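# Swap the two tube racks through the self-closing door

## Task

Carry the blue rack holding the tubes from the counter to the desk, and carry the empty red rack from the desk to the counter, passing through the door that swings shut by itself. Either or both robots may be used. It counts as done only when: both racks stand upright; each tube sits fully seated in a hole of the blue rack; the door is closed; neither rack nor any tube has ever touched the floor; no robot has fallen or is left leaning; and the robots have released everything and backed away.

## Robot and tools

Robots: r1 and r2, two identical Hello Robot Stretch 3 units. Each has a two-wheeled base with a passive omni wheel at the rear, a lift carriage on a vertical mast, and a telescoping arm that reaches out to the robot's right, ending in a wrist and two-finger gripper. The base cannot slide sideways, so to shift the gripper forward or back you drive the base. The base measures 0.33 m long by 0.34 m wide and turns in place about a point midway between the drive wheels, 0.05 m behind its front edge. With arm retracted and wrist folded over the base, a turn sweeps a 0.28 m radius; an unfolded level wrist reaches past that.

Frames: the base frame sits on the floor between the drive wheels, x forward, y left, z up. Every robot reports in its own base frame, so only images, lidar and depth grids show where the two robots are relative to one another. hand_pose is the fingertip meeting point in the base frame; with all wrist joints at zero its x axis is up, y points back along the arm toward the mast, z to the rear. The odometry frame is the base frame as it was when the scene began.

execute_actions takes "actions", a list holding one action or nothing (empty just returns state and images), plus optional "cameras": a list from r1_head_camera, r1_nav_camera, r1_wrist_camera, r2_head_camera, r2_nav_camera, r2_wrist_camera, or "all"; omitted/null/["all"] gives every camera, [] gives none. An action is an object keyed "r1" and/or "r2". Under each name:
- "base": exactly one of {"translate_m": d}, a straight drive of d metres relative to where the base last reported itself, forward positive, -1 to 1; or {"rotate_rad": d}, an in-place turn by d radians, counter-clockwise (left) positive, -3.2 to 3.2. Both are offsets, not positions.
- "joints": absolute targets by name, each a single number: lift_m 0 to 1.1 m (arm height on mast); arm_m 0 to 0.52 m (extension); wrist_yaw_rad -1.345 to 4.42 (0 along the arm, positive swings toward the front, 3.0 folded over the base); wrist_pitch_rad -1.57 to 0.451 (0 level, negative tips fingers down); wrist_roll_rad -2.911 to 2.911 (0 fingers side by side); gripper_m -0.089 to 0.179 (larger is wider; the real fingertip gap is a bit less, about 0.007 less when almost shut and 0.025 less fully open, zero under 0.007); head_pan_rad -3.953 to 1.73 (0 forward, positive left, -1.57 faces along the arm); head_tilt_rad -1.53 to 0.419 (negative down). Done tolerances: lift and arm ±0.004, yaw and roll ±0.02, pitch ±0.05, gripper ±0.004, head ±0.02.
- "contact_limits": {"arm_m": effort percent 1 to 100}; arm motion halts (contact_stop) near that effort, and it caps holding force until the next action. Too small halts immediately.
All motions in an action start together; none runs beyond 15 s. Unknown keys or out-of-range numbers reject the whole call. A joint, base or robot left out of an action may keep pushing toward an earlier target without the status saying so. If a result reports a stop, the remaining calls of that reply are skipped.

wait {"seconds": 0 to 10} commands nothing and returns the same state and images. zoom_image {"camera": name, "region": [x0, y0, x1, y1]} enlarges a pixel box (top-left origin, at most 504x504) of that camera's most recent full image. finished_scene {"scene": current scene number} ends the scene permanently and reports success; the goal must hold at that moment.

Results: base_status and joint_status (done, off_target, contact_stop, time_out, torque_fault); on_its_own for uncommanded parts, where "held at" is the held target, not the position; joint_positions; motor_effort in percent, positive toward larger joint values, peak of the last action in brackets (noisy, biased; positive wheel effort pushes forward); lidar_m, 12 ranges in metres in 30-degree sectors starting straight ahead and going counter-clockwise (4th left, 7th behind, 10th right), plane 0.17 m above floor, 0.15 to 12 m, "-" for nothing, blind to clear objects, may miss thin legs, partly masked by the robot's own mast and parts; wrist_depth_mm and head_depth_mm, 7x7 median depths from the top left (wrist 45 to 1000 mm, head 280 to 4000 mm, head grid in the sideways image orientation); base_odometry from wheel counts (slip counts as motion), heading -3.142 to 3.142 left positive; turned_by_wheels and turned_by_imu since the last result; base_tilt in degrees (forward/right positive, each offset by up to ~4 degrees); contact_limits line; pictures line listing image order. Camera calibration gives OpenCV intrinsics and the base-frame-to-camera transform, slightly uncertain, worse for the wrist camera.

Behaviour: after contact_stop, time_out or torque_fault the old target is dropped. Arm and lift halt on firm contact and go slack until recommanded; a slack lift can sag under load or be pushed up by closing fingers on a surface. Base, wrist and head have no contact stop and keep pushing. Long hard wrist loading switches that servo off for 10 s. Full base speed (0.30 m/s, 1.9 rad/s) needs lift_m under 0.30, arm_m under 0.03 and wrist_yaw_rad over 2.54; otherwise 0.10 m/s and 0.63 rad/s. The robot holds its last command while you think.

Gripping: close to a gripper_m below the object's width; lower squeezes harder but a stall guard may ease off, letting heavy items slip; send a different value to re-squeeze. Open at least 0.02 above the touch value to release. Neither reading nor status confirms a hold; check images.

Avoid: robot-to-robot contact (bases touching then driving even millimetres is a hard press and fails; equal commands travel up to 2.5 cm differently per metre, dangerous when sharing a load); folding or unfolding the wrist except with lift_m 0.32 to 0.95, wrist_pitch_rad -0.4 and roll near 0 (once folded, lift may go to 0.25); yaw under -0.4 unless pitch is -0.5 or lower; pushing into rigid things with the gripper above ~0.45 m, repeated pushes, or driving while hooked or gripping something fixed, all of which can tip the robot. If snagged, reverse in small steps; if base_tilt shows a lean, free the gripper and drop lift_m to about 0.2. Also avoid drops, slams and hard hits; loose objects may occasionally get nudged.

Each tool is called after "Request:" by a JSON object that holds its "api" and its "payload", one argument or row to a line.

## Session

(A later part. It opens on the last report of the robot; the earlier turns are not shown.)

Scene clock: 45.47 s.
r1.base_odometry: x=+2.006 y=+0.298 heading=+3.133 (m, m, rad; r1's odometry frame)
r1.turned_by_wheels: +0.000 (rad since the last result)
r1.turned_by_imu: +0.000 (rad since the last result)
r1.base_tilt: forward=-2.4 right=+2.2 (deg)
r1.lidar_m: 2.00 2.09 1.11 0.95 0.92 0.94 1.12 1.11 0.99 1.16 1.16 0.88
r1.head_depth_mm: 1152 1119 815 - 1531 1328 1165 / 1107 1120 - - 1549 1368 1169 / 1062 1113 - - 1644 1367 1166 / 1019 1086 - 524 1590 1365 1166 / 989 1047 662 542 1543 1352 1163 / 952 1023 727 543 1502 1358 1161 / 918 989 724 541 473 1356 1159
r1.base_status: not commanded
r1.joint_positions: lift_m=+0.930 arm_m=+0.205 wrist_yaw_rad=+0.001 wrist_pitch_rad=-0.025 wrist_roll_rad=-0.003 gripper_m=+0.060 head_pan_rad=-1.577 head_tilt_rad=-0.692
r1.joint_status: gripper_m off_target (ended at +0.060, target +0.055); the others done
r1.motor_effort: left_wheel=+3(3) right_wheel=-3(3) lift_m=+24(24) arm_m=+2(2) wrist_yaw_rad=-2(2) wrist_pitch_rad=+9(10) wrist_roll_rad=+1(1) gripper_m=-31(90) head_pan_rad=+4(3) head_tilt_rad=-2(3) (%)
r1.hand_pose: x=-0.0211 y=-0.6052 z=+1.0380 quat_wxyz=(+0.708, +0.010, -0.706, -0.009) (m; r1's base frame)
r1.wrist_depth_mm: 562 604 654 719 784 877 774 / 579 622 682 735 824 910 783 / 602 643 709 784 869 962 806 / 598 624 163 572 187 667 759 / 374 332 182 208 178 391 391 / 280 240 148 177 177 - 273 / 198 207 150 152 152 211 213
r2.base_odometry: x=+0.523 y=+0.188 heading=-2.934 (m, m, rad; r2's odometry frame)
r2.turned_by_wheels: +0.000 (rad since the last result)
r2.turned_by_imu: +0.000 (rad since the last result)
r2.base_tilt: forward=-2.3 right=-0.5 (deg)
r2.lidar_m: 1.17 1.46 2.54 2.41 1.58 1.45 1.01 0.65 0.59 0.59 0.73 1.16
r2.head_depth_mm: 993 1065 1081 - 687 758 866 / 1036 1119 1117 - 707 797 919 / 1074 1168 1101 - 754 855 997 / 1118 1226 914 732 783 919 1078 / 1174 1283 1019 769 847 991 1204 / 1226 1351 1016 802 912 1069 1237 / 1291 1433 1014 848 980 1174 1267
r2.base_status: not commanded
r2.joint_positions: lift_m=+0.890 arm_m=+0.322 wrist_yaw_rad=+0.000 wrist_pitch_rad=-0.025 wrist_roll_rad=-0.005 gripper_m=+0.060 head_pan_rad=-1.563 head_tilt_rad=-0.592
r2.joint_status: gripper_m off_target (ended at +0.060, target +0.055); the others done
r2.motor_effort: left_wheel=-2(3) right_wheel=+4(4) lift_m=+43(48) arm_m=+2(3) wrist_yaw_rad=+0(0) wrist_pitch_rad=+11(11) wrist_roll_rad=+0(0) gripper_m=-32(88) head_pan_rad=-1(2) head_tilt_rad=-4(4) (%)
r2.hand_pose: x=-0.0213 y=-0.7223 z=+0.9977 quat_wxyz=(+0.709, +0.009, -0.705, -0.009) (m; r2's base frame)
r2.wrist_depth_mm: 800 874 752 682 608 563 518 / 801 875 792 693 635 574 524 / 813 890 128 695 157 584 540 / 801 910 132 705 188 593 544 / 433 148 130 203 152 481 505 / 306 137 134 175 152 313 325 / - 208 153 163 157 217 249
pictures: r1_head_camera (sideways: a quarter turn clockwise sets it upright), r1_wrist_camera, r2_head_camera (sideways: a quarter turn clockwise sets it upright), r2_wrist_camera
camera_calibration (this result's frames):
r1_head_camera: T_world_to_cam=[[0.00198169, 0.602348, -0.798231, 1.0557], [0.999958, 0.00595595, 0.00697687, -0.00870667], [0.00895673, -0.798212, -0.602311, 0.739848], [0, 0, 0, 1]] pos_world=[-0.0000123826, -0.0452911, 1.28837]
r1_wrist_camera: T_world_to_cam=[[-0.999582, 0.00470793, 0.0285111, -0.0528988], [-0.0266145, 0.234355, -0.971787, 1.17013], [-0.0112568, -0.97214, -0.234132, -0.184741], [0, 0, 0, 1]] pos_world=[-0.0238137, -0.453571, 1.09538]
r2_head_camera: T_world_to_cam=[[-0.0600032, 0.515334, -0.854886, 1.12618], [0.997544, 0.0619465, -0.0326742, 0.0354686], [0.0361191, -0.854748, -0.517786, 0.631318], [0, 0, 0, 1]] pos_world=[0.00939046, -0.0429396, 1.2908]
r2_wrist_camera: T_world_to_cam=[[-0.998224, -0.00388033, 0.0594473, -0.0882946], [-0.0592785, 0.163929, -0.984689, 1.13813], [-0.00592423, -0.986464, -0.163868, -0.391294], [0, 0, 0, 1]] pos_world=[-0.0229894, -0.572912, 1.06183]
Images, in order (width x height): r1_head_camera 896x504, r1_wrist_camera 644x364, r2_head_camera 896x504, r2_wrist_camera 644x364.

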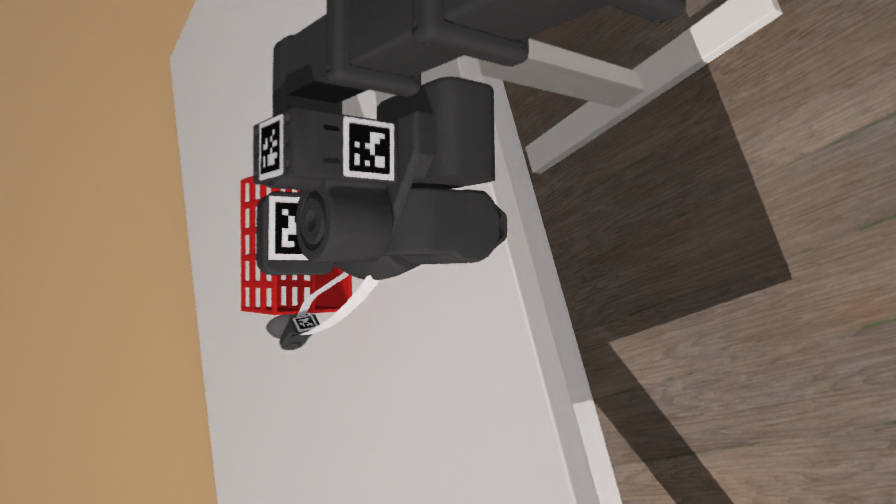

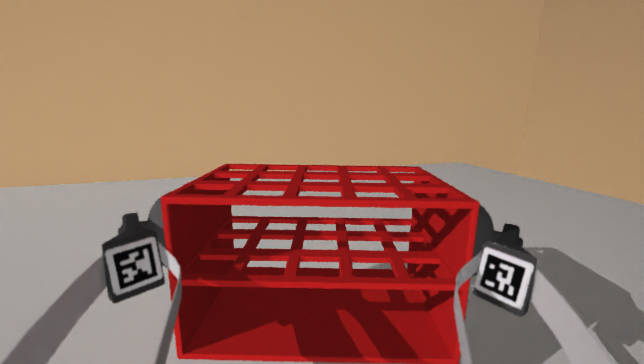

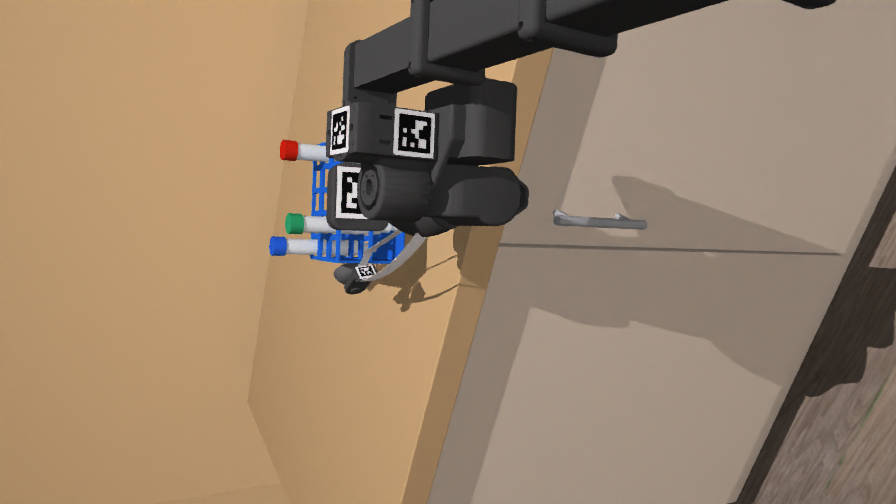

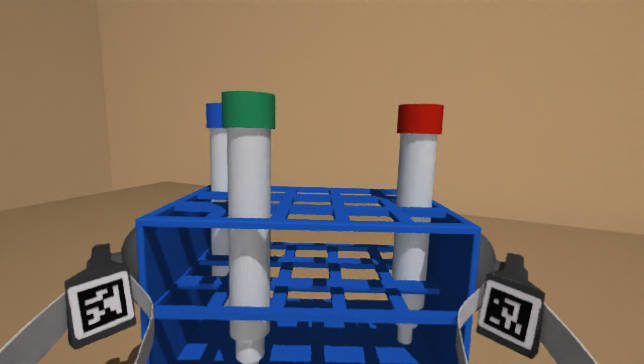

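Request:
{"api": "execute_actions", "payload": {
  "actions": [
    {"r1":{"joints":{"arm_m":0.0,"gripper_m":0.065,"wrist_yaw_rad":1.2}},"r2":{"joints":{"arm_m":0.0,"gripper_m":0.065,"wrist_yaw_rad":1.2}}}
  ],
  "cameras": []
}}

Request:
{"api": "execute_actions", "payload": {
  "actions": [
    {"r1":{"joints":{"wrist_yaw_rad":2.6,"head_pan_rad":0,"head_tilt_rad":-1.3}},"r2":{"joints":{"wrist_yaw_rad":2.6,"head_pan_rad":0,"head_tilt_rad":-1.3}}}
  ],
  "cameras": ["r1_nav_camera","r2_nav_camera","r2_wrist_camera"]
}}

Scene clock: 50.23 s.
r1.base_odometry: x=+2.006 y=+0.298 heading=+3.133 (m, m, rad; r1's odometry frame)
r1.turned_by_wheels: +0.000 (rad since the last result)
r1.turned_by_imu: +0.001 (rad since the last result)
r1.base_tilt: forward=-2.3 right=+2.1 (deg)
r1.lidar_m: 2.01 2.09 1.11 0.95 0.92 0.95 1.11 1.11 0.99 1.17 1.16 0.88
r1.head_depth_mm: 1154 1124 734 590 - - 1146 / 1105 1118 732 566 1693 - 1142 / 1064 1116 731 545 1701 - - / 1022 1092 729 544 1618 - 1117 / 988 1049 729 543 1544 1460 1117 / 951 1025 727 542 - - 1119 / 918 988 726 541 472 - 1138
r1.base_status: not commanded
r1.joint_positions: lift_m=+0.930 arm_m=+0.000 wrist_yaw_rad=+1.199 wrist_pitch_rad=-0.025 wrist_roll_rad=-0.002 gripper_m=+0.082 head_pan_rad=-1.577 head_tilt_rad=-0.692
r1.joint_status: gripper_m off_target (ended at +0.082, target +0.065); the others done
r1.on_its_own: gripper_m is held at +0.081, not at your +0.065, by its stall guard, which is still easing
r1.motor_effort: left_wheel=+3(4) right_wheel=-3(3) lift_m=+24(24) arm_m=-4(4) wrist_yaw_rad=+1(4) wrist_pitch_rad=+10(10) wrist_roll_rad=+1(1) gripper_m=-24(34) head_pan_rad=+3(4) head_tilt_rad=-2(2) (%)
r1.hand_pose: x=+0.2167 y=-0.2383 z=+1.0380 quat_wxyz=(+0.590, +0.406, -0.578, +0.392) (m; r1's base frame)
r1.wrist_depth_mm: - - - - - 821 686 / - - - - - 852 696 / - - - - - 864 726 / - - 179 570 200 667 675 / - - 182 208 179 392 391 / - - 148 177 176 - 275 / - - 151 152 152 213 213
r2.base_odometry: x=+0.523 y=+0.188 heading=-2.934 (m, m, rad; r2's odometry frame)
r2.turned_by_wheels: +0.000 (rad since the last result)
r2.turned_by_imu: +0.000 (rad since the last result)
r2.base_tilt: forward=-2.2 right=-0.6 (deg)
r2.lidar_m: 1.17 1.46 2.54 2.41 1.58 1.45 1.01 0.65 0.59 0.59 0.73 1.16
r2.head_depth_mm: 990 1075 1046 723 669 744 - / 1039 1122 1039 723 707 792 - / 1073 1163 1031 719 749 856 - / 1115 1225 1023 739 787 913 1066 / 1174 1296 1022 769 849 980 1103 / 1230 1354 1022 802 908 1039 - / 1296 1430 1013 844 985 1183 -
r2.base_status: not commanded
r2.joint_positions: lift_m=+0.890 arm_m=+0.001 wrist_yaw_rad=+1.200 wrist_pitch_rad=-0.026 wrist_roll_rad=-0.005 gripper_m=+0.083 head_pan_rad=-1.563 head_tilt_rad=-0.592
r2.joint_status: gripper_m off_target (ended at +0.083, target +0.065); the others done
r2.on_its_own: gripper_m is held at +0.082, not at your +0.065, by its stall guard, which is still easing
r2.motor_effort: left_wheel=-3(3) right_wheel=+4(4) lift_m=+43(43) arm_m=-5(5) wrist_yaw_rad=+0(3) wrist_pitch_rad=+11(11) wrist_roll_rad=+0(1) gripper_m=-24(36) head_pan_rad=-3(2) head_tilt_rad=-3(4) (%)
r2.hand_pose: x=+0.2168 y=-0.2381 z=+0.9977 quat_wxyz=(+0.591, +0.406, -0.576, +0.393) (m; r2's base frame)
r2.wrist_depth_mm: 942 967 940 946 921 953 921 / - 973 976 983 996 974 983 / - - 126 - 157 - 975 / - - 130 - 188 - - / - 149 129 204 152 681 553 / - 136 134 175 153 641 508 / - - 153 162 157 751 499
pictures: none
No camera images: the call's "cameras" was empty. Leave "cameras" out to get every camera's image.

Scene clock: 51.93 s.
r1.base_odometry: x=+2.006 y=+0.298 heading=+3.133 (m, m, rad; r1's odometry frame)
r1.turned_by_wheels: +0.000 (rad since the last result)
r1.turned_by_imu: +0.000 (rad since the last result)
r1.base_tilt: forward=-2.3 right=+2.2 (deg)
r1.lidar_m: 2.01 2.09 1.11 0.95 0.92 0.95 1.12 1.11 0.99 1.17 1.16 0.88
r1.head_depth_mm: 1607 1506 1377 1312 1256 - 1095 / 1628 1502 1373 1318 1257 - 1103 / 1639 1509 1407 1316 1245 - 1082 / 1631 1507 1419 1311 1235 - 1081 / 1622 1508 - 293 1237 - 1084 / 1627 1503 - - 1214 1179 1093 / 1629 1506 1392 - - 1152 -
r1.base_status: not commanded
r1.joint_positions: lift_m=+0.930 arm_m=+0.000 wrist_yaw_rad=+2.597 wrist_pitch_rad=-0.025 wrist_roll_rad=-0.002 gripper_m=+0.089 head_pan_rad=-0.007 head_tilt_rad=-1.284
r1.joint_status: all done
r1.on_its_own: gripper_m is held at +0.090, not at your +0.065, by its stall guard, which is still easing
r1.motor_effort: left_wheel=+3(3) right_wheel=-3(3) lift_m=+24(24) arm_m=-4(4) wrist_yaw_rad=+2(1) wrist_pitch_rad=+10(10) wrist_roll_rad=+1(1) gripper_m=-2(23) head_pan_rad=+3(47) head_tilt_rad=-5(29) (%)
r1.hand_pose: x=+0.1110 y=+0.0733 z=+1.0380 quat_wxyz=(+0.199, +0.682, -0.181, +0.680) (m; r1's base frame)
r1.wrist_depth_mm: 739 870 - - - - - / 740 888 - - - - - / 763 910 - - - - - / 767 919 178 - 185 - - / 800 865 182 206 178 - - / 793 - 148 177 176 - - / 866 969 150 152 152 - -
r2.base_odometry: x=+0.523 y=+0.188 heading=-2.934 (m, m, rad; r2's odometry frame)
r2.turned_by_wheels: +0.000 (rad since the last result)
r2.turned_by_imu: +0.000 (rad since the last result)
r2.base_tilt: forward=-2.2 right=-0.7 (deg)
r2.lidar_m: 1.17 1.46 2.54 2.41 1.58 1.45 1.01 0.65 0.59 0.59 0.73 1.15
r2.head_depth_mm: 1231 1466 1410 1306 1249 - 1091 / 1292 1493 1404 1322 1247 - 1099 / 1371 1512 1411 1332 1237 - - / 1441 1510 1435 1305 1241 - - / 1548 1519 1432 313 1233 1205 - / 1580 1534 - 296 308 1177 1100 / 1628 1527 1444 296 - 1164 1147
r2.base_status: not commanded
r2.joint_positions: lift_m=+0.890 arm_m=+0.001 wrist_yaw_rad=+2.598 wrist_pitch_rad=-0.026 wrist_roll_rad=-0.005 gripper_m=+0.089 head_pan_rad=-0.007 head_tilt_rad=-1.284
r2.joint_status: all done
r2.on_its_own: gripper_m is held at +0.088, not at your +0.065, by its stall guard, which is still easing
r2.motor_effort: left_wheel=-2(3) right_wheel=+4(3) lift_m=+43(43) arm_m=-4(4) wrist_yaw_rad=+2(2) wrist_pitch_rad=+11(11) wrist_roll_rad=+0(0) gripper_m=-21(24) head_pan_rad=+2(32) head_tilt_rad=-7(42) (%)
r2.hand_pose: x=+0.1108 y=+0.0732 z=+0.9977 quat_wxyz=(+0.199, +0.681, -0.180, +0.681) (m; r2's base frame)
r2.wrist_depth_mm: - - - - - - - / - - - - - - - / - - 127 - - - - / - - 130 - 190 - - / - 148 131 204 153 - - / - 136 135 175 152 - - / - - 153 163 157 - -
pictures: r1_nav_camera (sideways: a quarter turn counterclockwise sets it upright), r2_nav_camera (sideways: a quarter turn counterclockwise sets it upright), r2_wrist_camera
camera_calibration (this result's frames):
r1_nav_camera: T_world_to_cam=[[0.969195, -0.00316719, 0.246273, -0.292177], [-0.0124454, -0.99927, 0.0361274, 0.0103182], [0.245978, -0.0380795, -0.968527, 1.22004], [0, 0, 0, 1]] pos_world=[-0.0167982, 0.0558438, 1.25322]
r2_nav_camera: T_world_to_cam=[[0.963713, -0.0678893, 0.258162, -0.294312], [-0.0613495, -0.99756, -0.0333138, 0.0923484], [0.259794, 0.0162668, -0.965527, 1.21026], [0, 0, 0, 1]] pos_world=[-0.0251208, 0.0524554, 1.24759]
r2_wrist_camera: T_world_to_cam=[[0.856172, -0.51326, 0.0594418, -0.12149], [-0.0341967, -0.17108, -0.984664, 1.03724], [0.515558, 0.841009, -0.164026, 0.202763], [0, 0, 0, 1]] pos_world=[0.0349507, -0.0554309, 1.06181]
Images, in order (width x height): r1_nav_camera 672x504, r2_nav_camera 672x504, r2_wrist_camera 644x364.

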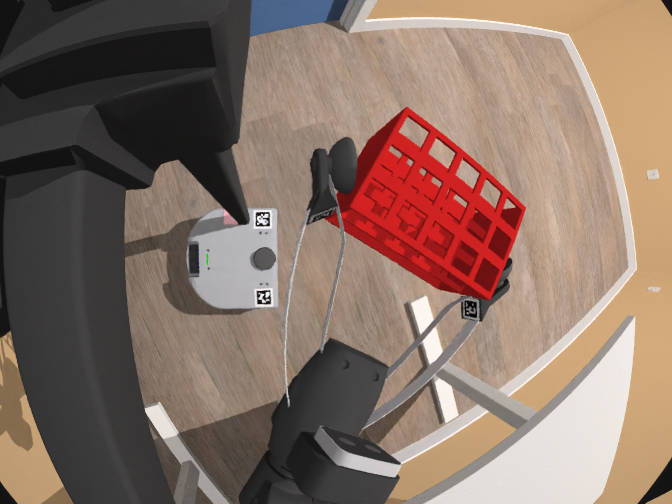

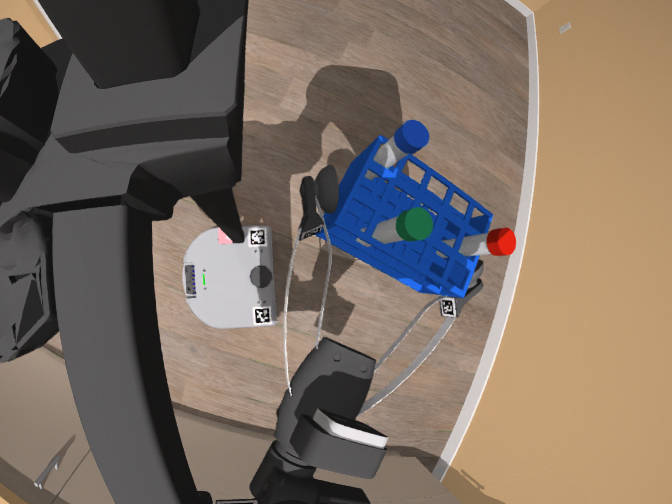

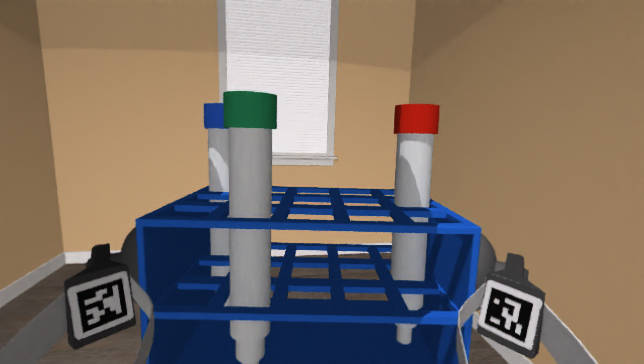

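Request:
{"api": "execute_actions", "payload": {
  "actions": [
    {"r1":{"base":{"rotate_rad":-1.22},"joints":{"lift_m":0.28,"gripper_m":0.095,"head_pan_rad":-3.14,"head_tilt_rad":-0.8}},"r2":{"base":{"rotate_rad":1.59},"joints":{"lift_m":0.28,"gripper_m":0.095,"head_tilt_rad":-0.8}}}
  ],
  "cameras": ["r1_nav_camera","r1_head_camera","r2_nav_camera","r2_wrist_camera"]
}}

Scene clock: 59.30 s.
r1.base_odometry: x=+2.006 y=+0.298 heading=+1.913 (m, m, rad; r1's odometry frame)
r1.turned_by_wheels: -1.220 (rad since the last result)
r1.turned_by_imu: -1.228 (rad since the last result)
r1.base_tilt: forward=-2.4 right=+2.1 (deg)
r1.lidar_m: 1.16 0.88 1.63 2.67 1.25 0.98 0.94 0.93 1.15 1.11 1.02 1.00
r1.head_depth_mm: 789 904 1055 1262 1467 1285 1122 / 789 901 1050 1255 1457 1283 1145 / 791 901 1050 1254 1459 1283 1159 / 789 903 1048 1253 1454 1283 1139 / 789 898 1046 1245 1450 1282 1117 / 787 900 1043 1254 1421 1277 1121 / 785 898 999 1152 1390 1279 1115
r1.base_status: done
r1.joint_positions: lift_m=+0.280 arm_m=+0.000 wrist_yaw_rad=+2.598 wrist_pitch_rad=-0.026 wrist_roll_rad=-0.002 gripper_m=+0.096 head_pan_rad=-3.133 head_tilt_rad=-0.803
r1.joint_status: all done
r1.motor_effort: left_wheel=+4(5) right_wheel=-3(6) lift_m=+20(21) arm_m=-3(4) wrist_yaw_rad=+2(1) wrist_pitch_rad=+10(10) wrist_roll_rad=+1(1) gripper_m=-19(19) head_pan_rad=-4(46) head_tilt_rad=+2(23) (%)
r1.hand_pose: x=+0.1109 y=+0.0733 z=+0.3882 quat_wxyz=(+0.199, +0.683, -0.181, +0.680) (m; r1's base frame)
r1.wrist_depth_mm: - - - - - - 851 / - - - - - - 857 / - - - - - - 871 / - - 178 - 186 - 900 / - - 182 208 179 - 889 / 836 736 148 176 176 - 830 / 624 617 150 152 152 627 636
r2.base_odometry: x=+0.523 y=+0.188 heading=-1.344 (m, m, rad; r2's odometry frame)
r2.turned_by_wheels: +1.590 (rad since the last result)
r2.turned_by_imu: +1.596 (rad since the last result)
r2.base_tilt: forward=-2.3 right=-0.6 (deg)
r2.lidar_m: 2.36 1.57 1.46 0.98 0.64 0.59 0.59 0.74 1.16 1.17 1.47 2.53
r2.head_depth_mm: 2138 2421 2298 1827 1540 1322 1159 / 2271 2529 2303 1832 1529 1317 1150 / 2342 2679 2265 1842 1524 1300 1157 / 2463 2742 2268 1830 1529 1315 1156 / 2483 2669 2247 1813 1536 1316 1155 / 2120 2343 2271 1823 1521 1301 1148 / 1862 2007 2133 1827 1523 1308 1152
r2.base_status: done
r2.joint_positions: lift_m=+0.280 arm_m=+0.001 wrist_yaw_rad=+2.598 wrist_pitch_rad=-0.026 wrist_roll_rad=-0.005 gripper_m=+0.096 head_pan_rad=-0.007 head_tilt_rad=-0.803
r2.joint_status: all done
r2.motor_effort: left_wheel=-3(10) right_wheel=+4(10) lift_m=+25(36) arm_m=-4(4) wrist_yaw_rad=+1(1) wrist_pitch_rad=+11(11) wrist_roll_rad=+1(0) gripper_m=-19(20) head_pan_rad=+2(2) head_tilt_rad=+1(31) (%)
r2.hand_pose: x=+0.1108 y=+0.0732 z=+0.3883 quat_wxyz=(+0.199, +0.682, -0.180, +0.681) (m; r2's base frame)
r2.wrist_depth_mm: - - - - - - - / - - - - - - - / - - 127 - 156 - - / - - 130 - 189 - - / - 149 131 205 153 - - / 888 136 134 175 152 960 971 / 648 390 153 163 157 661 761
pictures: r1_head_camera (sideways: a quarter turn clockwise sets it upright), r1_nav_camera (sideways: a quarter turn counterclockwise sets it upright), r2_nav_camera (sideways: a quarter turn counterclockwise sets it upright), r2_wrist_camera
camera_calibration (this result's frames):
r1_head_camera: T_world_to_cam=[[0.687563, 0.0076034, -0.726085, 0.95748], [0.0198098, -0.999769, 0.00828946, -0.00443548], [-0.725855, -0.0200832, -0.687555, 0.855215], [0, 0, 0, 1]] pos_world=[-0.0374779, 0.00546085, 1.28326]
r1_nav_camera: T_world_to_cam=[[-0.745418, -0.0101754, 0.666519, -0.829123], [0.012839, 0.999479, 0.0296173, 0.0186185], [-0.666473, 0.0306347, -0.744899, 0.935013], [0, 0, 0, 1]] pos_world=[0.00487849, -0.0556893, 1.24857]
r2_nav_camera: T_world_to_cam=[[0.735084, -0.0659678, 0.674759, -0.835577], [-0.0394457, -0.99773, -0.0545708, 0.119917], [0.676828, 0.0134978, -0.736018, 0.909461], [0, 0, 0, 1]] pos_world=[0.00340076, 0.052248, 1.23974]
r2_wrist_camera: T_world_to_cam=[[0.856279, -0.513083, 0.0594384, -0.0852457], [-0.0342639, -0.171248, -0.984632, 0.437227], [0.515376, 0.841083, -0.164216, 0.102912], [0, 0, 0, 1]] pos_world=[0.0349366, -0.0554218, 0.452474]
Images, in order (width x height): r1_head_camera 896x504, r1_nav_camera 672x504, r2_nav_camera 672x504, r2_wrist_camera 644x364.

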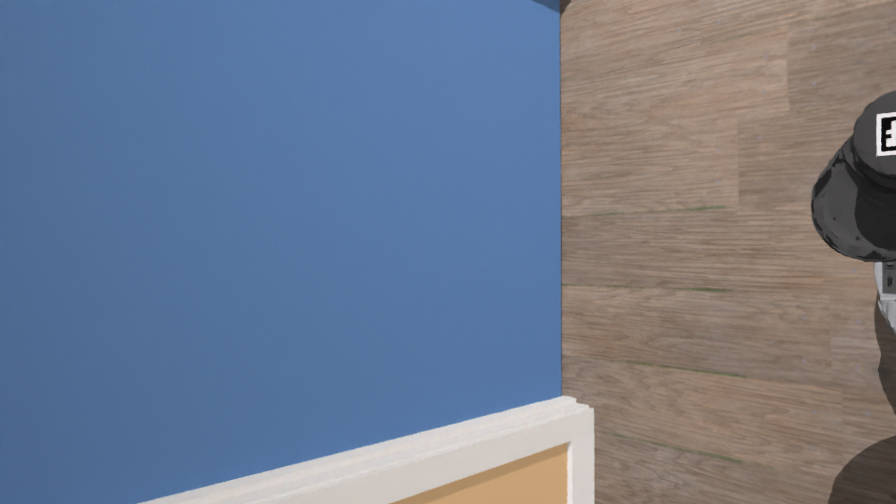

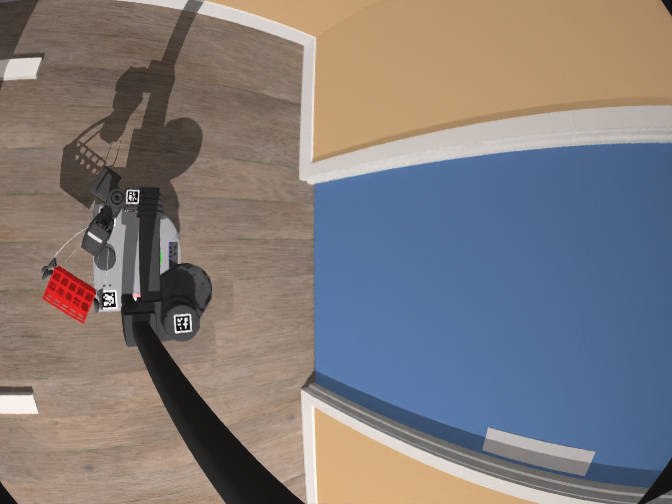

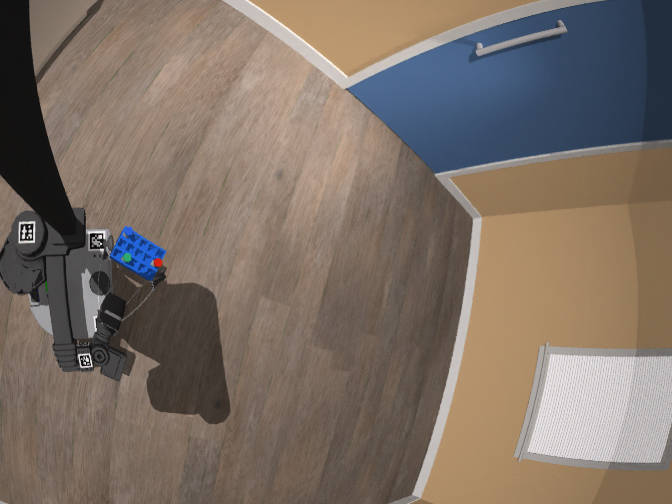

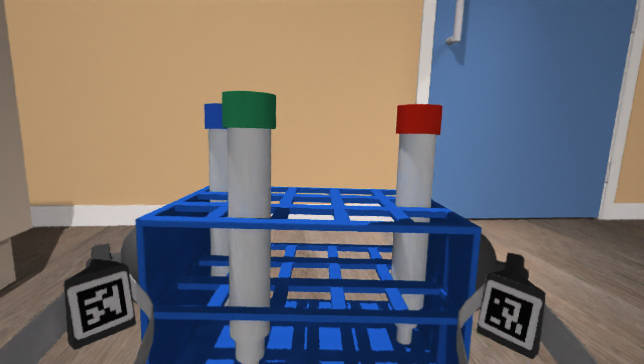

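Request:
{"api": "execute_actions", "payload": {
  "actions": [
    {"r1":{"base":{"rotate_rad":-0.3}},"r2":{"base":{"translate_m":0.75}}}
  ],
  "cameras": []
}}

Request:
{"api": "execute_actions", "payload": {
  "actions": [
    {"r1":{"base":{"translate_m":-0.62}},"r2":{"base":{"rotate_rad":0.9}}}
  ],
  "cameras": []
}}

Request:
{"api": "execute_actions", "payload": {
  "actions": [
    {"r1":{"base":{"rotate_rad":0.3},"joints":{"head_tilt_rad":-1.2}}}
  ],
  "cameras": ["r1_nav_camera","r2_nav_camera"]
}}

Scene clock: 63.93 s.
r1.base_odometry: x=+2.006 y=+0.298 heading=+1.614 (m, m, rad; r1's odometry frame)
r1.turned_by_wheels: -0.300 (rad since the last result)
r1.turned_by_imu: -0.301 (rad since the last result)
r1.base_tilt: forward=-2.4 right=+2.2 (deg)
r1.lidar_m: 1.16 1.16 0.88 2.15 1.92 1.11 0.94 0.92 0.98 1.11 1.11 0.99
r1.head_depth_mm: 912 1031 1184 1428 1509 1285 1124 / 887 1025 1209 1437 1501 1283 1143 / 860 989 1158 1395 1511 1280 1163 / 831 951 1107 1324 1487 1281 1142 / 806 916 1064 1261 1461 1284 1112 / 782 886 1021 1203 1421 1273 1118 / 759 856 984 1147 1389 1280 1117
r1.base_status: done
r1.joint_positions: lift_m=+0.280 arm_m=+0.000 wrist_yaw_rad=+2.598 wrist_pitch_rad=-0.026 wrist_roll_rad=-0.002 gripper_m=+0.096 head_pan_rad=-3.133 head_tilt_rad=-0.803
r1.joint_status: not commanded
r1.motor_effort: left_wheel=+3(7) right_wheel=-3(8) lift_m=+20(20) arm_m=-4(4) wrist_yaw_rad=+1(2) wrist_pitch_rad=+10(10) wrist_roll_rad=+1(1) gripper_m=-19(19) head_pan_rad=-3(3) head_tilt_rad=+1(1) (%)
r1.hand_pose: x=+0.1109 y=+0.0734 z=+0.3881 quat_wxyz=(+0.199, +0.683, -0.181, +0.680) (m; r1's base frame)
r1.wrist_depth_mm: - - - - - 943 813 / - - - - - 974 817 / - - - - - - 851 / - - 179 929 185 - 875 / - - 182 208 178 982 884 / 834 740 148 176 176 - 839 / 621 618 151 152 152 629 633
r2.base_odometry: x=+0.691 y=-0.543 heading=-1.344 (m, m, rad; r2's odometry frame)
r2.turned_by_wheels: +0.000 (rad since the last result)
r2.turned_by_imu: +0.003 (rad since the last result)
r2.base_tilt: forward=-2.3 right=-0.5 (deg)
r2.lidar_m: 1.87 1.25 1.15 1.17 1.39 1.28 1.29 1.56 1.45 1.47 1.86 1.85
r2.head_depth_mm: 1581 1754 1968 1840 1552 1316 1155 / 1645 1835 2082 1836 1532 1324 1155 / 1730 1930 2130 1836 1536 1312 1148 / 1801 2037 2228 1829 1534 1305 1150 / 1870 2081 2212 1833 1537 1315 1156 / 1691 1847 2032 1835 1532 1311 1153 / 1478 1592 1719 1785 1536 1307 1154
r2.base_status: done
r2.joint_positions: lift_m=+0.280 arm_m=+0.001 wrist_yaw_rad=+2.599 wrist_pitch_rad=-0.026 wrist_roll_rad=-0.005 gripper_m=+0.096 head_pan_rad=-0.007 head_tilt_rad=-0.802
r2.joint_status: not commanded
r2.motor_effort: left_wheel=-3(8) right_wheel=+4(13) lift_m=+25(25) arm_m=-5(4) wrist_yaw_rad=+1(1) wrist_pitch_rad=+11(11) wrist_roll_rad=+0(0) gripper_m=-19(19) head_pan_rad=+2(2) head_tilt_rad=+1(1) (%)
r2.hand_pose: x=+0.1106 y=+0.0733 z=+0.3883 quat_wxyz=(+0.199, +0.682, -0.180, +0.681) (m; r2's base frame)
r2.wrist_depth_mm: - - - - - - - / - - - - - - - / - - 129 - - - - / - - 132 - 189 - - / - 148 130 204 153 - - / 927 137 134 175 153 955 965 / 654 389 153 162 157 664 743
pictures: none
No camera images: the call's "cameras" was empty. Leave "cameras" out to get every camera's image.

Scene clock: 67.70 s.
r1.base_odometry: x=+2.032 y=-0.322 heading=+1.614 (m, m, rad; r1's odometry frame)
r1.turned_by_wheels: +0.000 (rad since the last result)
r1.turned_by_imu: +0.000 (rad since the last result)
r1.base_tilt: forward=-2.3 right=+2.2 (deg)
r1.lidar_m: 1.62 1.34 1.97 2.48 0.58 0.42 0.35 0.35 0.39 0.59 1.30 1.47
r1.head_depth_mm: 321 372 443 547 715 967 1103 / 310 358 423 516 660 922 1140 / 300 344 403 488 615 838 1114 / 294 331 386 463 576 765 1045 / 289 320 371 440 542 707 1000 / 285 309 356 420 512 655 912 / - 299 342 402 484 612 831
r1.base_status: done
r1.joint_positions: lift_m=+0.280 arm_m=+0.000 wrist_yaw_rad=+2.598 wrist_pitch_rad=-0.026 wrist_roll_rad=-0.002 gripper_m=+0.096 head_pan_rad=-3.133 head_tilt_rad=-0.803
r1.joint_status: not commanded
r1.motor_effort: left_wheel=+3(6) right_wheel=-3(8) lift_m=+20(20) arm_m=-4(4) wrist_yaw_rad=+1(2) wrist_pitch_rad=+10(10) wrist_roll_rad=+1(1) gripper_m=-17(18) head_pan_rad=-4(4) head_tilt_rad=+1(2) (%)
r1.hand_pose: x=+0.1108 y=+0.0734 z=+0.3881 quat_wxyz=(+0.199, +0.683, -0.180, +0.680) (m; r1's base frame)
r1.wrist_depth_mm: - - - - - - - / - - - - - - - / - - - - - - - / - - 178 - 186 - - / - - 182 208 178 - - / 854 742 148 176 176 - 825 / 624 623 151 152 152 625 642
r2.base_odometry: x=+0.691 y=-0.543 heading=-0.445 (m, m, rad; r2's odometry frame)
r2.turned_by_wheels: +0.900 (rad since the last result)
r2.turned_by_imu: +0.902 (rad since the last result)
r2.base_tilt: forward=-2.2 right=-0.5 (deg)
r2.lidar_m: 1.14 1.16 1.34 1.28 1.28 1.46 1.45 1.45 1.67 1.86 1.86 1.35
r2.head_depth_mm: 1101 1255 1471 1713 1542 1323 1154 / 1079 1215 1422 1704 1544 1323 1155 / 1048 1196 1380 1640 1544 1316 1151 / 1023 1165 1338 1584 1524 1307 1157 / 983 1131 1303 1539 1514 1306 1159 / 976 1097 1274 1483 1525 1315 1153 / 966 1088 1232 1445 1524 1313 1151
r2.base_status: done
r2.joint_positions: lift_m=+0.280 arm_m=+0.001 wrist_yaw_rad=+2.599 wrist_pitch_rad=-0.026 wrist_roll_rad=-0.005 gripper_m=+0.096 head_pan_rad=-0.007 head_tilt_rad=-0.802
r2.joint_status: not commanded
r2.motor_effort: left_wheel=-3(12) right_wheel=+3(12) lift_m=+25(25) arm_m=-5(4) wrist_yaw_rad=+1(1) wrist_pitch_rad=+11(11) wrist_roll_rad=+0(0) gripper_m=-19(19) head_pan_rad=+2(1) head_tilt_rad=+1(1) (%)
r2.hand_pose: x=+0.1106 y=+0.0733 z=+0.3883 quat_wxyz=(+0.199, +0.682, -0.180, +0.681) (m; r2's base frame)
r2.wrist_depth_mm: - - - - - - 839 / - - - - - - 843 / - - 127 - 155 - 870 / - - 131 - 190 - 884 / - 148 130 205 153 - 883 / 906 136 134 175 152 - 858 / 648 388 153 163 156 655 747
pictures: none
No camera images: the call's "cameras" was empty. Leave "cameras" out to get every camera's image.

Scene clock: 69.10 s.
r1.base_odometry: x=+2.032 y=-0.322 heading=+1.914 (m, m, rad; r1's odometry frame)
r1.turned_by_wheels: +0.300 (rad since the last result)
r1.turned_by_imu: +0.302 (rad since the last result)
r1.base_tilt: forward=-2.3 right=+2.2 (deg)
r1.lidar_m: 1.35 1.35 2.46 1.13 0.50 0.36 0.35 0.36 0.49 1.05 1.34 1.58
r1.head_depth_mm: 337 419 551 805 1245 1155 1088 / 337 419 550 804 1230 1141 1086 / 336 418 551 801 - - 778 / 336 417 549 799 1185 - 1087 / 336 417 548 797 1240 - 1074 / 335 416 547 794 1228 - 1082 / 335 416 546 793 1229 1161 1082
r1.base_status: done
r1.joint_positions: lift_m=+0.280 arm_m=+0.000 wrist_yaw_rad=+2.598 wrist_pitch_rad=-0.026 wrist_roll_rad=-0.002 gripper_m=+0.096 head_pan_rad=-3.134 head_tilt_rad=-1.185
r1.joint_status: all done
r1.motor_effort: left_wheel=-2(5) right_wheel=+3(7) lift_m=+20(20) arm_m=-4(4) wrist_yaw_rad=+1(1) wrist_pitch_rad=+10(10) wrist_roll_rad=+1(1) gripper_m=-19(19) head_pan_rad=-3(3) head_tilt_rad=-5(21) (%)
r1.hand_pose: x=+0.1108 y=+0.0734 z=+0.3881 quat_wxyz=(+0.199, +0.683, -0.180, +0.680) (m; r1's base frame)
r1.wrist_depth_mm: - - - - - - - / - - - - - - - / - - - - - - - / - - 179 - 185 - - / - - 181 209 179 - - / 781 734 148 177 176 - 814 / 621 628 151 152 152 630 643
r2.base_odometry: x=+0.691 y=-0.543 heading=-0.445 (m, m, rad; r2's odometry frame)
r2.turned_by_wheels: +0.000 (rad since the last result)
r2.turned_by_imu: +0.000 (rad since the last result)
r2.base_tilt: forward=-2.2 right=-0.5 (deg)
r2.lidar_m: 1.15 1.16 1.34 1.28 1.28 1.46 1.45 1.45 1.67 1.85 1.85 1.35
r2.head_depth_mm: 1099 1262 1460 1705 1538 1326 1162 / 1077 1229 1428 1700 1528 1308 1159 / 1049 1196 1388 1654 1529 1316 1160 / 1024 1163 1348 1581 1529 1308 1158 / 980 1140 1303 1549 1528 1316 1152 / 975 1107 1256 1490 1533 1315 1153 / 964 1083 1239 1433 1526 1311 1151
r2.base_status: not commanded
r2.joint_positions: lift_m=+0.280 arm_m=+0.001 wrist_yaw_rad=+2.599 wrist_pitch_rad=-0.026 wrist_roll_rad=-0.005 gripper_m=+0.096 head_pan_rad=-0.007 head_tilt_rad=-0.802
r2.joint_status: not commanded
r2.motor_effort: left_wheel=-3(3) right_wheel=+3(4) lift_m=+25(25) arm_m=-5(4) wrist_yaw_rad=+1(1) wrist_pitch_rad=+11(11) wrist_roll_rad=+0(0) gripper_m=-19(19) head_pan_rad=+3(3) head_tilt_rad=+1(1) (%)
r2.hand_pose: x=+0.1106 y=+0.0733 z=+0.3883 quat_wxyz=(+0.199, +0.682, -0.180, +0.681) (m; r2's base frame)
r2.wrist_depth_mm: - - - - - - 850 / - - - - - - 835 / - - 127 - 155 - 860 / - - 130 - 190 - 869 / - 148 130 203 153 - 873 / 932 136 134 176 152 985 861 / 657 387 153 163 158 650 753
pictures: r1_nav_camera (sideways: a quarter turn counterclockwise sets it upright), r2_nav_camera (sideways: a quarter turn counterclockwise sets it upright)
camera_calibration (this result's frames):
r1_nav_camera: T_world_to_cam=[[-0.940091, -0.0112577, 0.340739, -0.403553], [0.000876018, 0.999372, 0.0354353, 0.0111335], [-0.340923, 0.0336108, -0.93949, 1.18594], [0, 0, 0, 1]] pos_world=[0.024929, -0.05553, 1.25129]
r2_nav_camera: T_world_to_cam=[[0.734454, -0.065945, 0.675447, -0.836469], [-0.0393696, -0.997732, -0.0546013, 0.119956], [0.677515, 0.0135101, -0.735385, 0.908634], [0, 0, 0, 1]] pos_world=[0.00345755, 0.0522475, 1.23974]
Images, in order (width x height): r1_nav_camera 672x504, r2_nav_camera 672x504.

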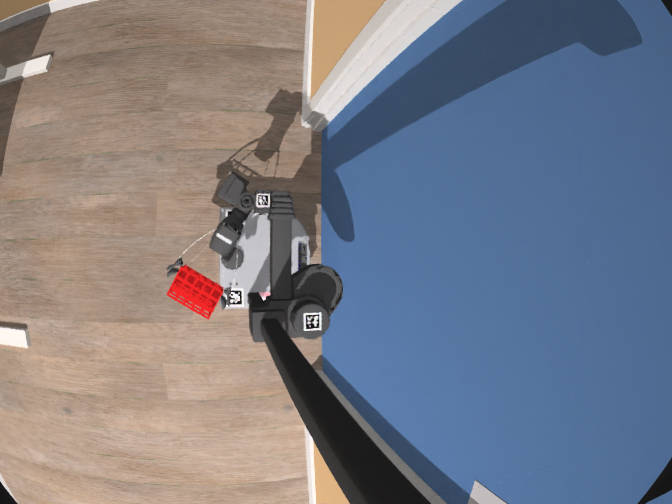

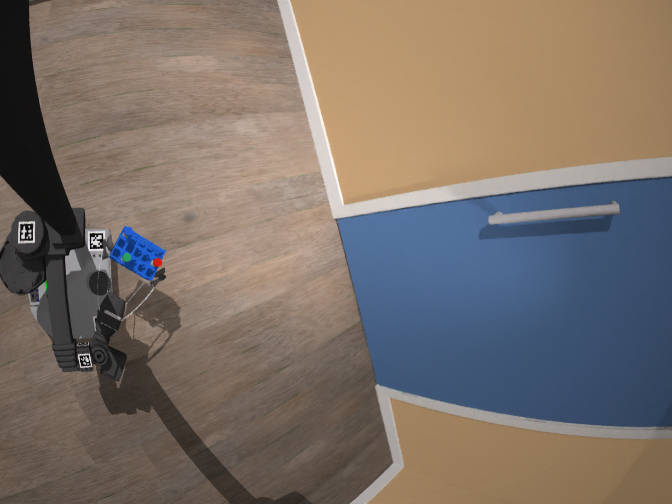

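Request:
{"api": "execute_actions", "payload": {
  "actions": [
    {"r1":{"joints":{"lift_m":0.31}},"r2":{"base":{"translate_m":-0.15}}}
  ],
  "cameras": []
}}

Request:
{"api": "execute_actions", "payload": {
  "actions": [
    {"r1":{"base":{"translate_m":-0.35}}}
  ],
  "cameras": ["r1_nav_camera","r2_nav_camera"]
}}

Scene clock: 71.50 s.
r1.base_odometry: x=+2.032 y=-0.322 heading=+1.914 (m, m, rad; r1's odometry frame)
r1.turned_by_wheels: +0.000 (rad since the last result)
r1.turned_by_imu: +0.000 (rad since the last result)
r1.base_tilt: forward=-2.4 right=+2.1 (deg)
r1.lidar_m: 1.35 1.35 2.47 1.13 0.50 0.36 0.35 0.36 0.49 1.05 1.34 1.58
r1.head_depth_mm: 337 419 552 807 1245 1153 1085 / 336 418 550 802 1217 1143 1085 / 336 418 549 801 - - 730 / 336 417 548 798 1186 - 1085 / 336 417 547 798 1244 - 1070 / 335 416 547 795 1226 - 1083 / 335 415 546 793 1229 1163 1084
r1.base_status: not commanded
r1.joint_positions: lift_m=+0.310 arm_m=+0.000 wrist_yaw_rad=+2.598 wrist_pitch_rad=-0.026 wrist_roll_rad=-0.002 gripper_m=+0.096 head_pan_rad=-3.134 head_tilt_rad=-1.185
r1.joint_status: all done
r1.motor_effort: left_wheel=-2(2) right_wheel=+3(3) lift_m=+24(25) arm_m=-4(3) wrist_yaw_rad=+1(2) wrist_pitch_rad=+10(10) wrist_roll_rad=+1(1) gripper_m=-18(18) head_pan_rad=-3(3) head_tilt_rad=-5(5) (%)
r1.hand_pose: x=+0.1108 y=+0.0734 z=+0.4179 quat_wxyz=(+0.199, +0.683, -0.180, +0.680) (m; r1's base frame)
r1.wrist_depth_mm: - - - - - - - / - - - - - - - / - - - - - - - / - - 178 - 186 - - / - - 182 208 178 - - / 844 781 148 178 177 - 895 / 662 664 151 151 152 680 671
r2.base_odometry: x=+0.555 y=-0.479 heading=-0.445 (m, m, rad; r2's odometry frame)
r2.turned_by_wheels: +0.000 (rad since the last result)
r2.turned_by_imu: +0.000 (rad since the last result)
r2.base_tilt: forward=-2.3 right=-0.5 (deg)
r2.lidar_m: 1.29 1.30 1.45 1.24 1.24 1.41 1.31 1.30 1.51 1.89 1.89 1.52
r2.head_depth_mm: 1238 1419 1671 1830 1536 1326 1160 / 1220 1380 1614 1794 1527 1311 1149 / 1187 1345 1558 1755 1532 1309 1158 / 1160 1301 1528 1731 1522 1321 1155 / 1108 1291 1474 1682 1517 1317 1149 / 1104 1245 1433 1685 1542 1315 1152 / 1090 1219 1385 1638 1538 1309 1140
r2.base_status: done
r2.joint_positions: lift_m=+0.280 arm_m=+0.001 wrist_yaw_rad=+2.599 wrist_pitch_rad=-0.026 wrist_roll_rad=-0.005 gripper_m=+0.096 head_pan_rad=-0.007 head_tilt_rad=-0.802
r2.joint_status: not commanded
r2.motor_effort: left_wheel=-2(13) right_wheel=+3(10) lift_m=+25(25) arm_m=-4(5) wrist_yaw_rad=+1(0) wrist_pitch_rad=+11(11) wrist_roll_rad=+0(0) gripper_m=-18(19) head_pan_rad=+2(2) head_tilt_rad=+1(1) (%)
r2.hand_pose: x=+0.1106 y=+0.0734 z=+0.3883 quat_wxyz=(+0.199, +0.682, -0.180, +0.681) (m; r2's base frame)
r2.wrist_depth_mm: 988 - - - - - 942 / 982 - - - - - 983 / - - 130 - - - 974 / - - 133 - 188 - - / - 148 130 204 153 - - / 927 136 133 175 152 960 954 / 648 390 153 163 157 656 749
pictures: none
No camera images: the call's "cameras" was empty. Leave "cameras" out to get every camera's image.

Scene clock: 76.87 s.
r1.base_odometry: x=+2.150 y=-0.651 heading=+1.913 (m, m, rad; r1's odometry frame)
r1.turned_by_wheels: +0.000 (rad since the last result)
r1.turned_by_imu: +0.001 (rad since the last result)
r1.base_tilt: forward=-2.3 right=+2.1 (deg)
r1.lidar_m: 1.69 2.17 2.57 0.48 1.96 0.39 0.28 0.26 0.27 0.36 1.35 1.83
r1.head_depth_mm: 384 513 769 1348 1273 1155 1084 / 351 455 647 1118 1275 1141 1084 / 323 410 559 877 - - 744 / 304 373 492 721 1033 - 1085 / 294 342 439 614 925 - 1072 / - 315 397 534 788 - 1081 / - 301 362 472 680 1128 1085
r1.base_status: done
r1.joint_positions: lift_m=+0.310 arm_m=+0.000 wrist_yaw_rad=+2.600 wrist_pitch_rad=-0.028 wrist_roll_rad=-0.002 gripper_m=+0.096 head_pan_rad=-3.135 head_tilt_rad=-1.190
r1.joint_status: not commanded
r1.motor_effort: left_wheel=-3(54) right_wheel=-2(53) lift_m=+23(24) arm_m=-3(4) wrist_yaw_rad=-1(1) wrist_pitch_rad=+11(11) wrist_roll_rad=+1(1) gripper_m=-19(19) head_pan_rad=-3(3) head_tilt_rad=-3(5) (%)
r1.hand_pose: x=+0.1104 y=+0.0736 z=+0.4175 quat_wxyz=(+0.199, +0.683, -0.179, +0.679) (m; r1's base frame)
r1.wrist_depth_mm: - 446 - - - - - / - 459 - - - - - / - 468 - - - - - / - 473 178 - 186 - - / - 473 182 208 179 - - / 897 529 148 177 177 - 858 / 657 538 151 152 152 675 668
r2.base_odometry: x=+0.555 y=-0.479 heading=-0.445 (m, m, rad; r2's odometry frame)
r2.turned_by_wheels: +0.000 (rad since the last result)
r2.turned_by_imu: +0.000 (rad since the last result)
r2.base_tilt: forward=-2.3 right=-0.5 (deg)
r2.lidar_m: 0.82 1.30 1.46 1.24 1.24 1.41 1.31 1.31 1.51 1.90 1.90 1.13
r2.head_depth_mm: 879 1053 1310 1707 1547 1322 1158 / 723 844 1091 1391 1531 1324 1155 / 712 806 946 1144 1428 1309 1157 / 3027 3059 2195 1777 1500 1312 1153 / 2995 2856 2226 1743 1523 1320 1151 / 1116 1243 1428 1676 1526 1318 1153 / 1089 1227 1405 1611 1523 1314 1151
r2.base_status: not commanded
r2.joint_positions: lift_m=+0.280 arm_m=+0.001 wrist_yaw_rad=+2.599 wrist_pitch_rad=-0.026 wrist_roll_rad=-0.005 gripper_m=+0.096 head_pan_rad=-0.007 head_tilt_rad=-0.802
r2.joint_status: not commanded
r2.motor_effort: left_wheel=-2(2) right_wheel=+4(4) lift_m=+25(25) arm_m=-5(5) wrist_yaw_rad=+1(0) wrist_pitch_rad=+11(11) wrist_roll_rad=+0(0) gripper_m=-19(19) head_pan_rad=+2(1) head_tilt_rad=+0(1) (%)
r2.hand_pose: x=+0.1106 y=+0.0734 z=+0.3883 quat_wxyz=(+0.199, +0.682, -0.180, +0.681) (m; r2's base frame)
r2.wrist_depth_mm: 957 - - - - - 945 / 984 - - - - - 969 / - - 127 - 156 - 958 / - - 130 - 189 - - / - 148 130 205 153 - - / 895 136 134 176 153 957 945 / 656 391 153 163 157 647 733
pictures: r1_nav_camera (sideways: a quarter turn counterclockwise sets it upright), r2_nav_camera (sideways: a quarter turn counterclockwise sets it upright)
camera_calibration (this result's frames):
r1_nav_camera: T_world_to_cam=[[-0.941667, -0.0101906, 0.336391, -0.39788], [0.00185778, 0.999369, 0.0354754, 0.0110755], [-0.33654, 0.034031, -0.941054, 1.18794], [0, 0, 0, 1]] pos_world=[0.0250989, -0.05555, 1.25137]
r2_nav_camera: T_world_to_cam=[[0.734312, -0.0659408, 0.675602, -0.836671], [-0.0393537, -0.997732, -0.0546082, 0.119965], [0.677671, 0.0135119, -0.735241, 0.908446], [0, 0, 0, 1]] pos_world=[0.00347049, 0.0522474, 1.23973]
Images, in order (width x height): r1_nav_camera 672x504, r2_nav_camera 672x504.

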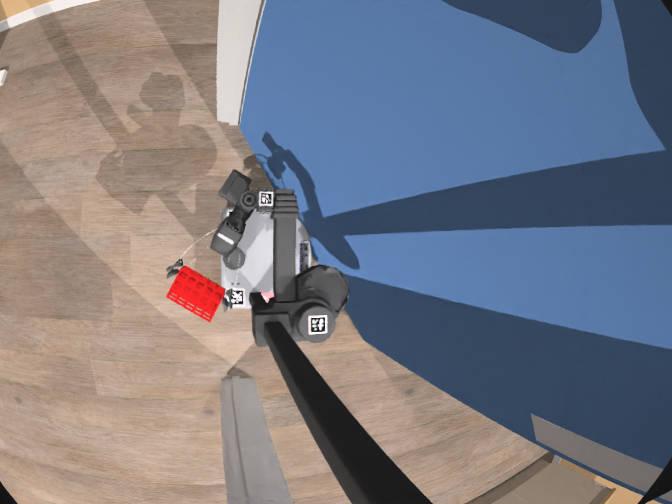

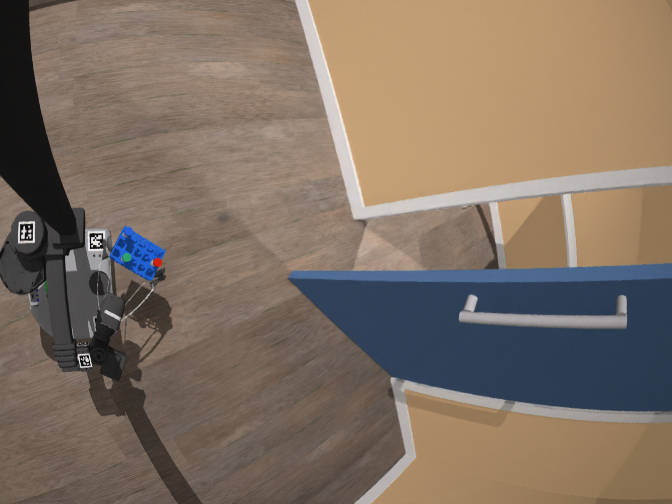

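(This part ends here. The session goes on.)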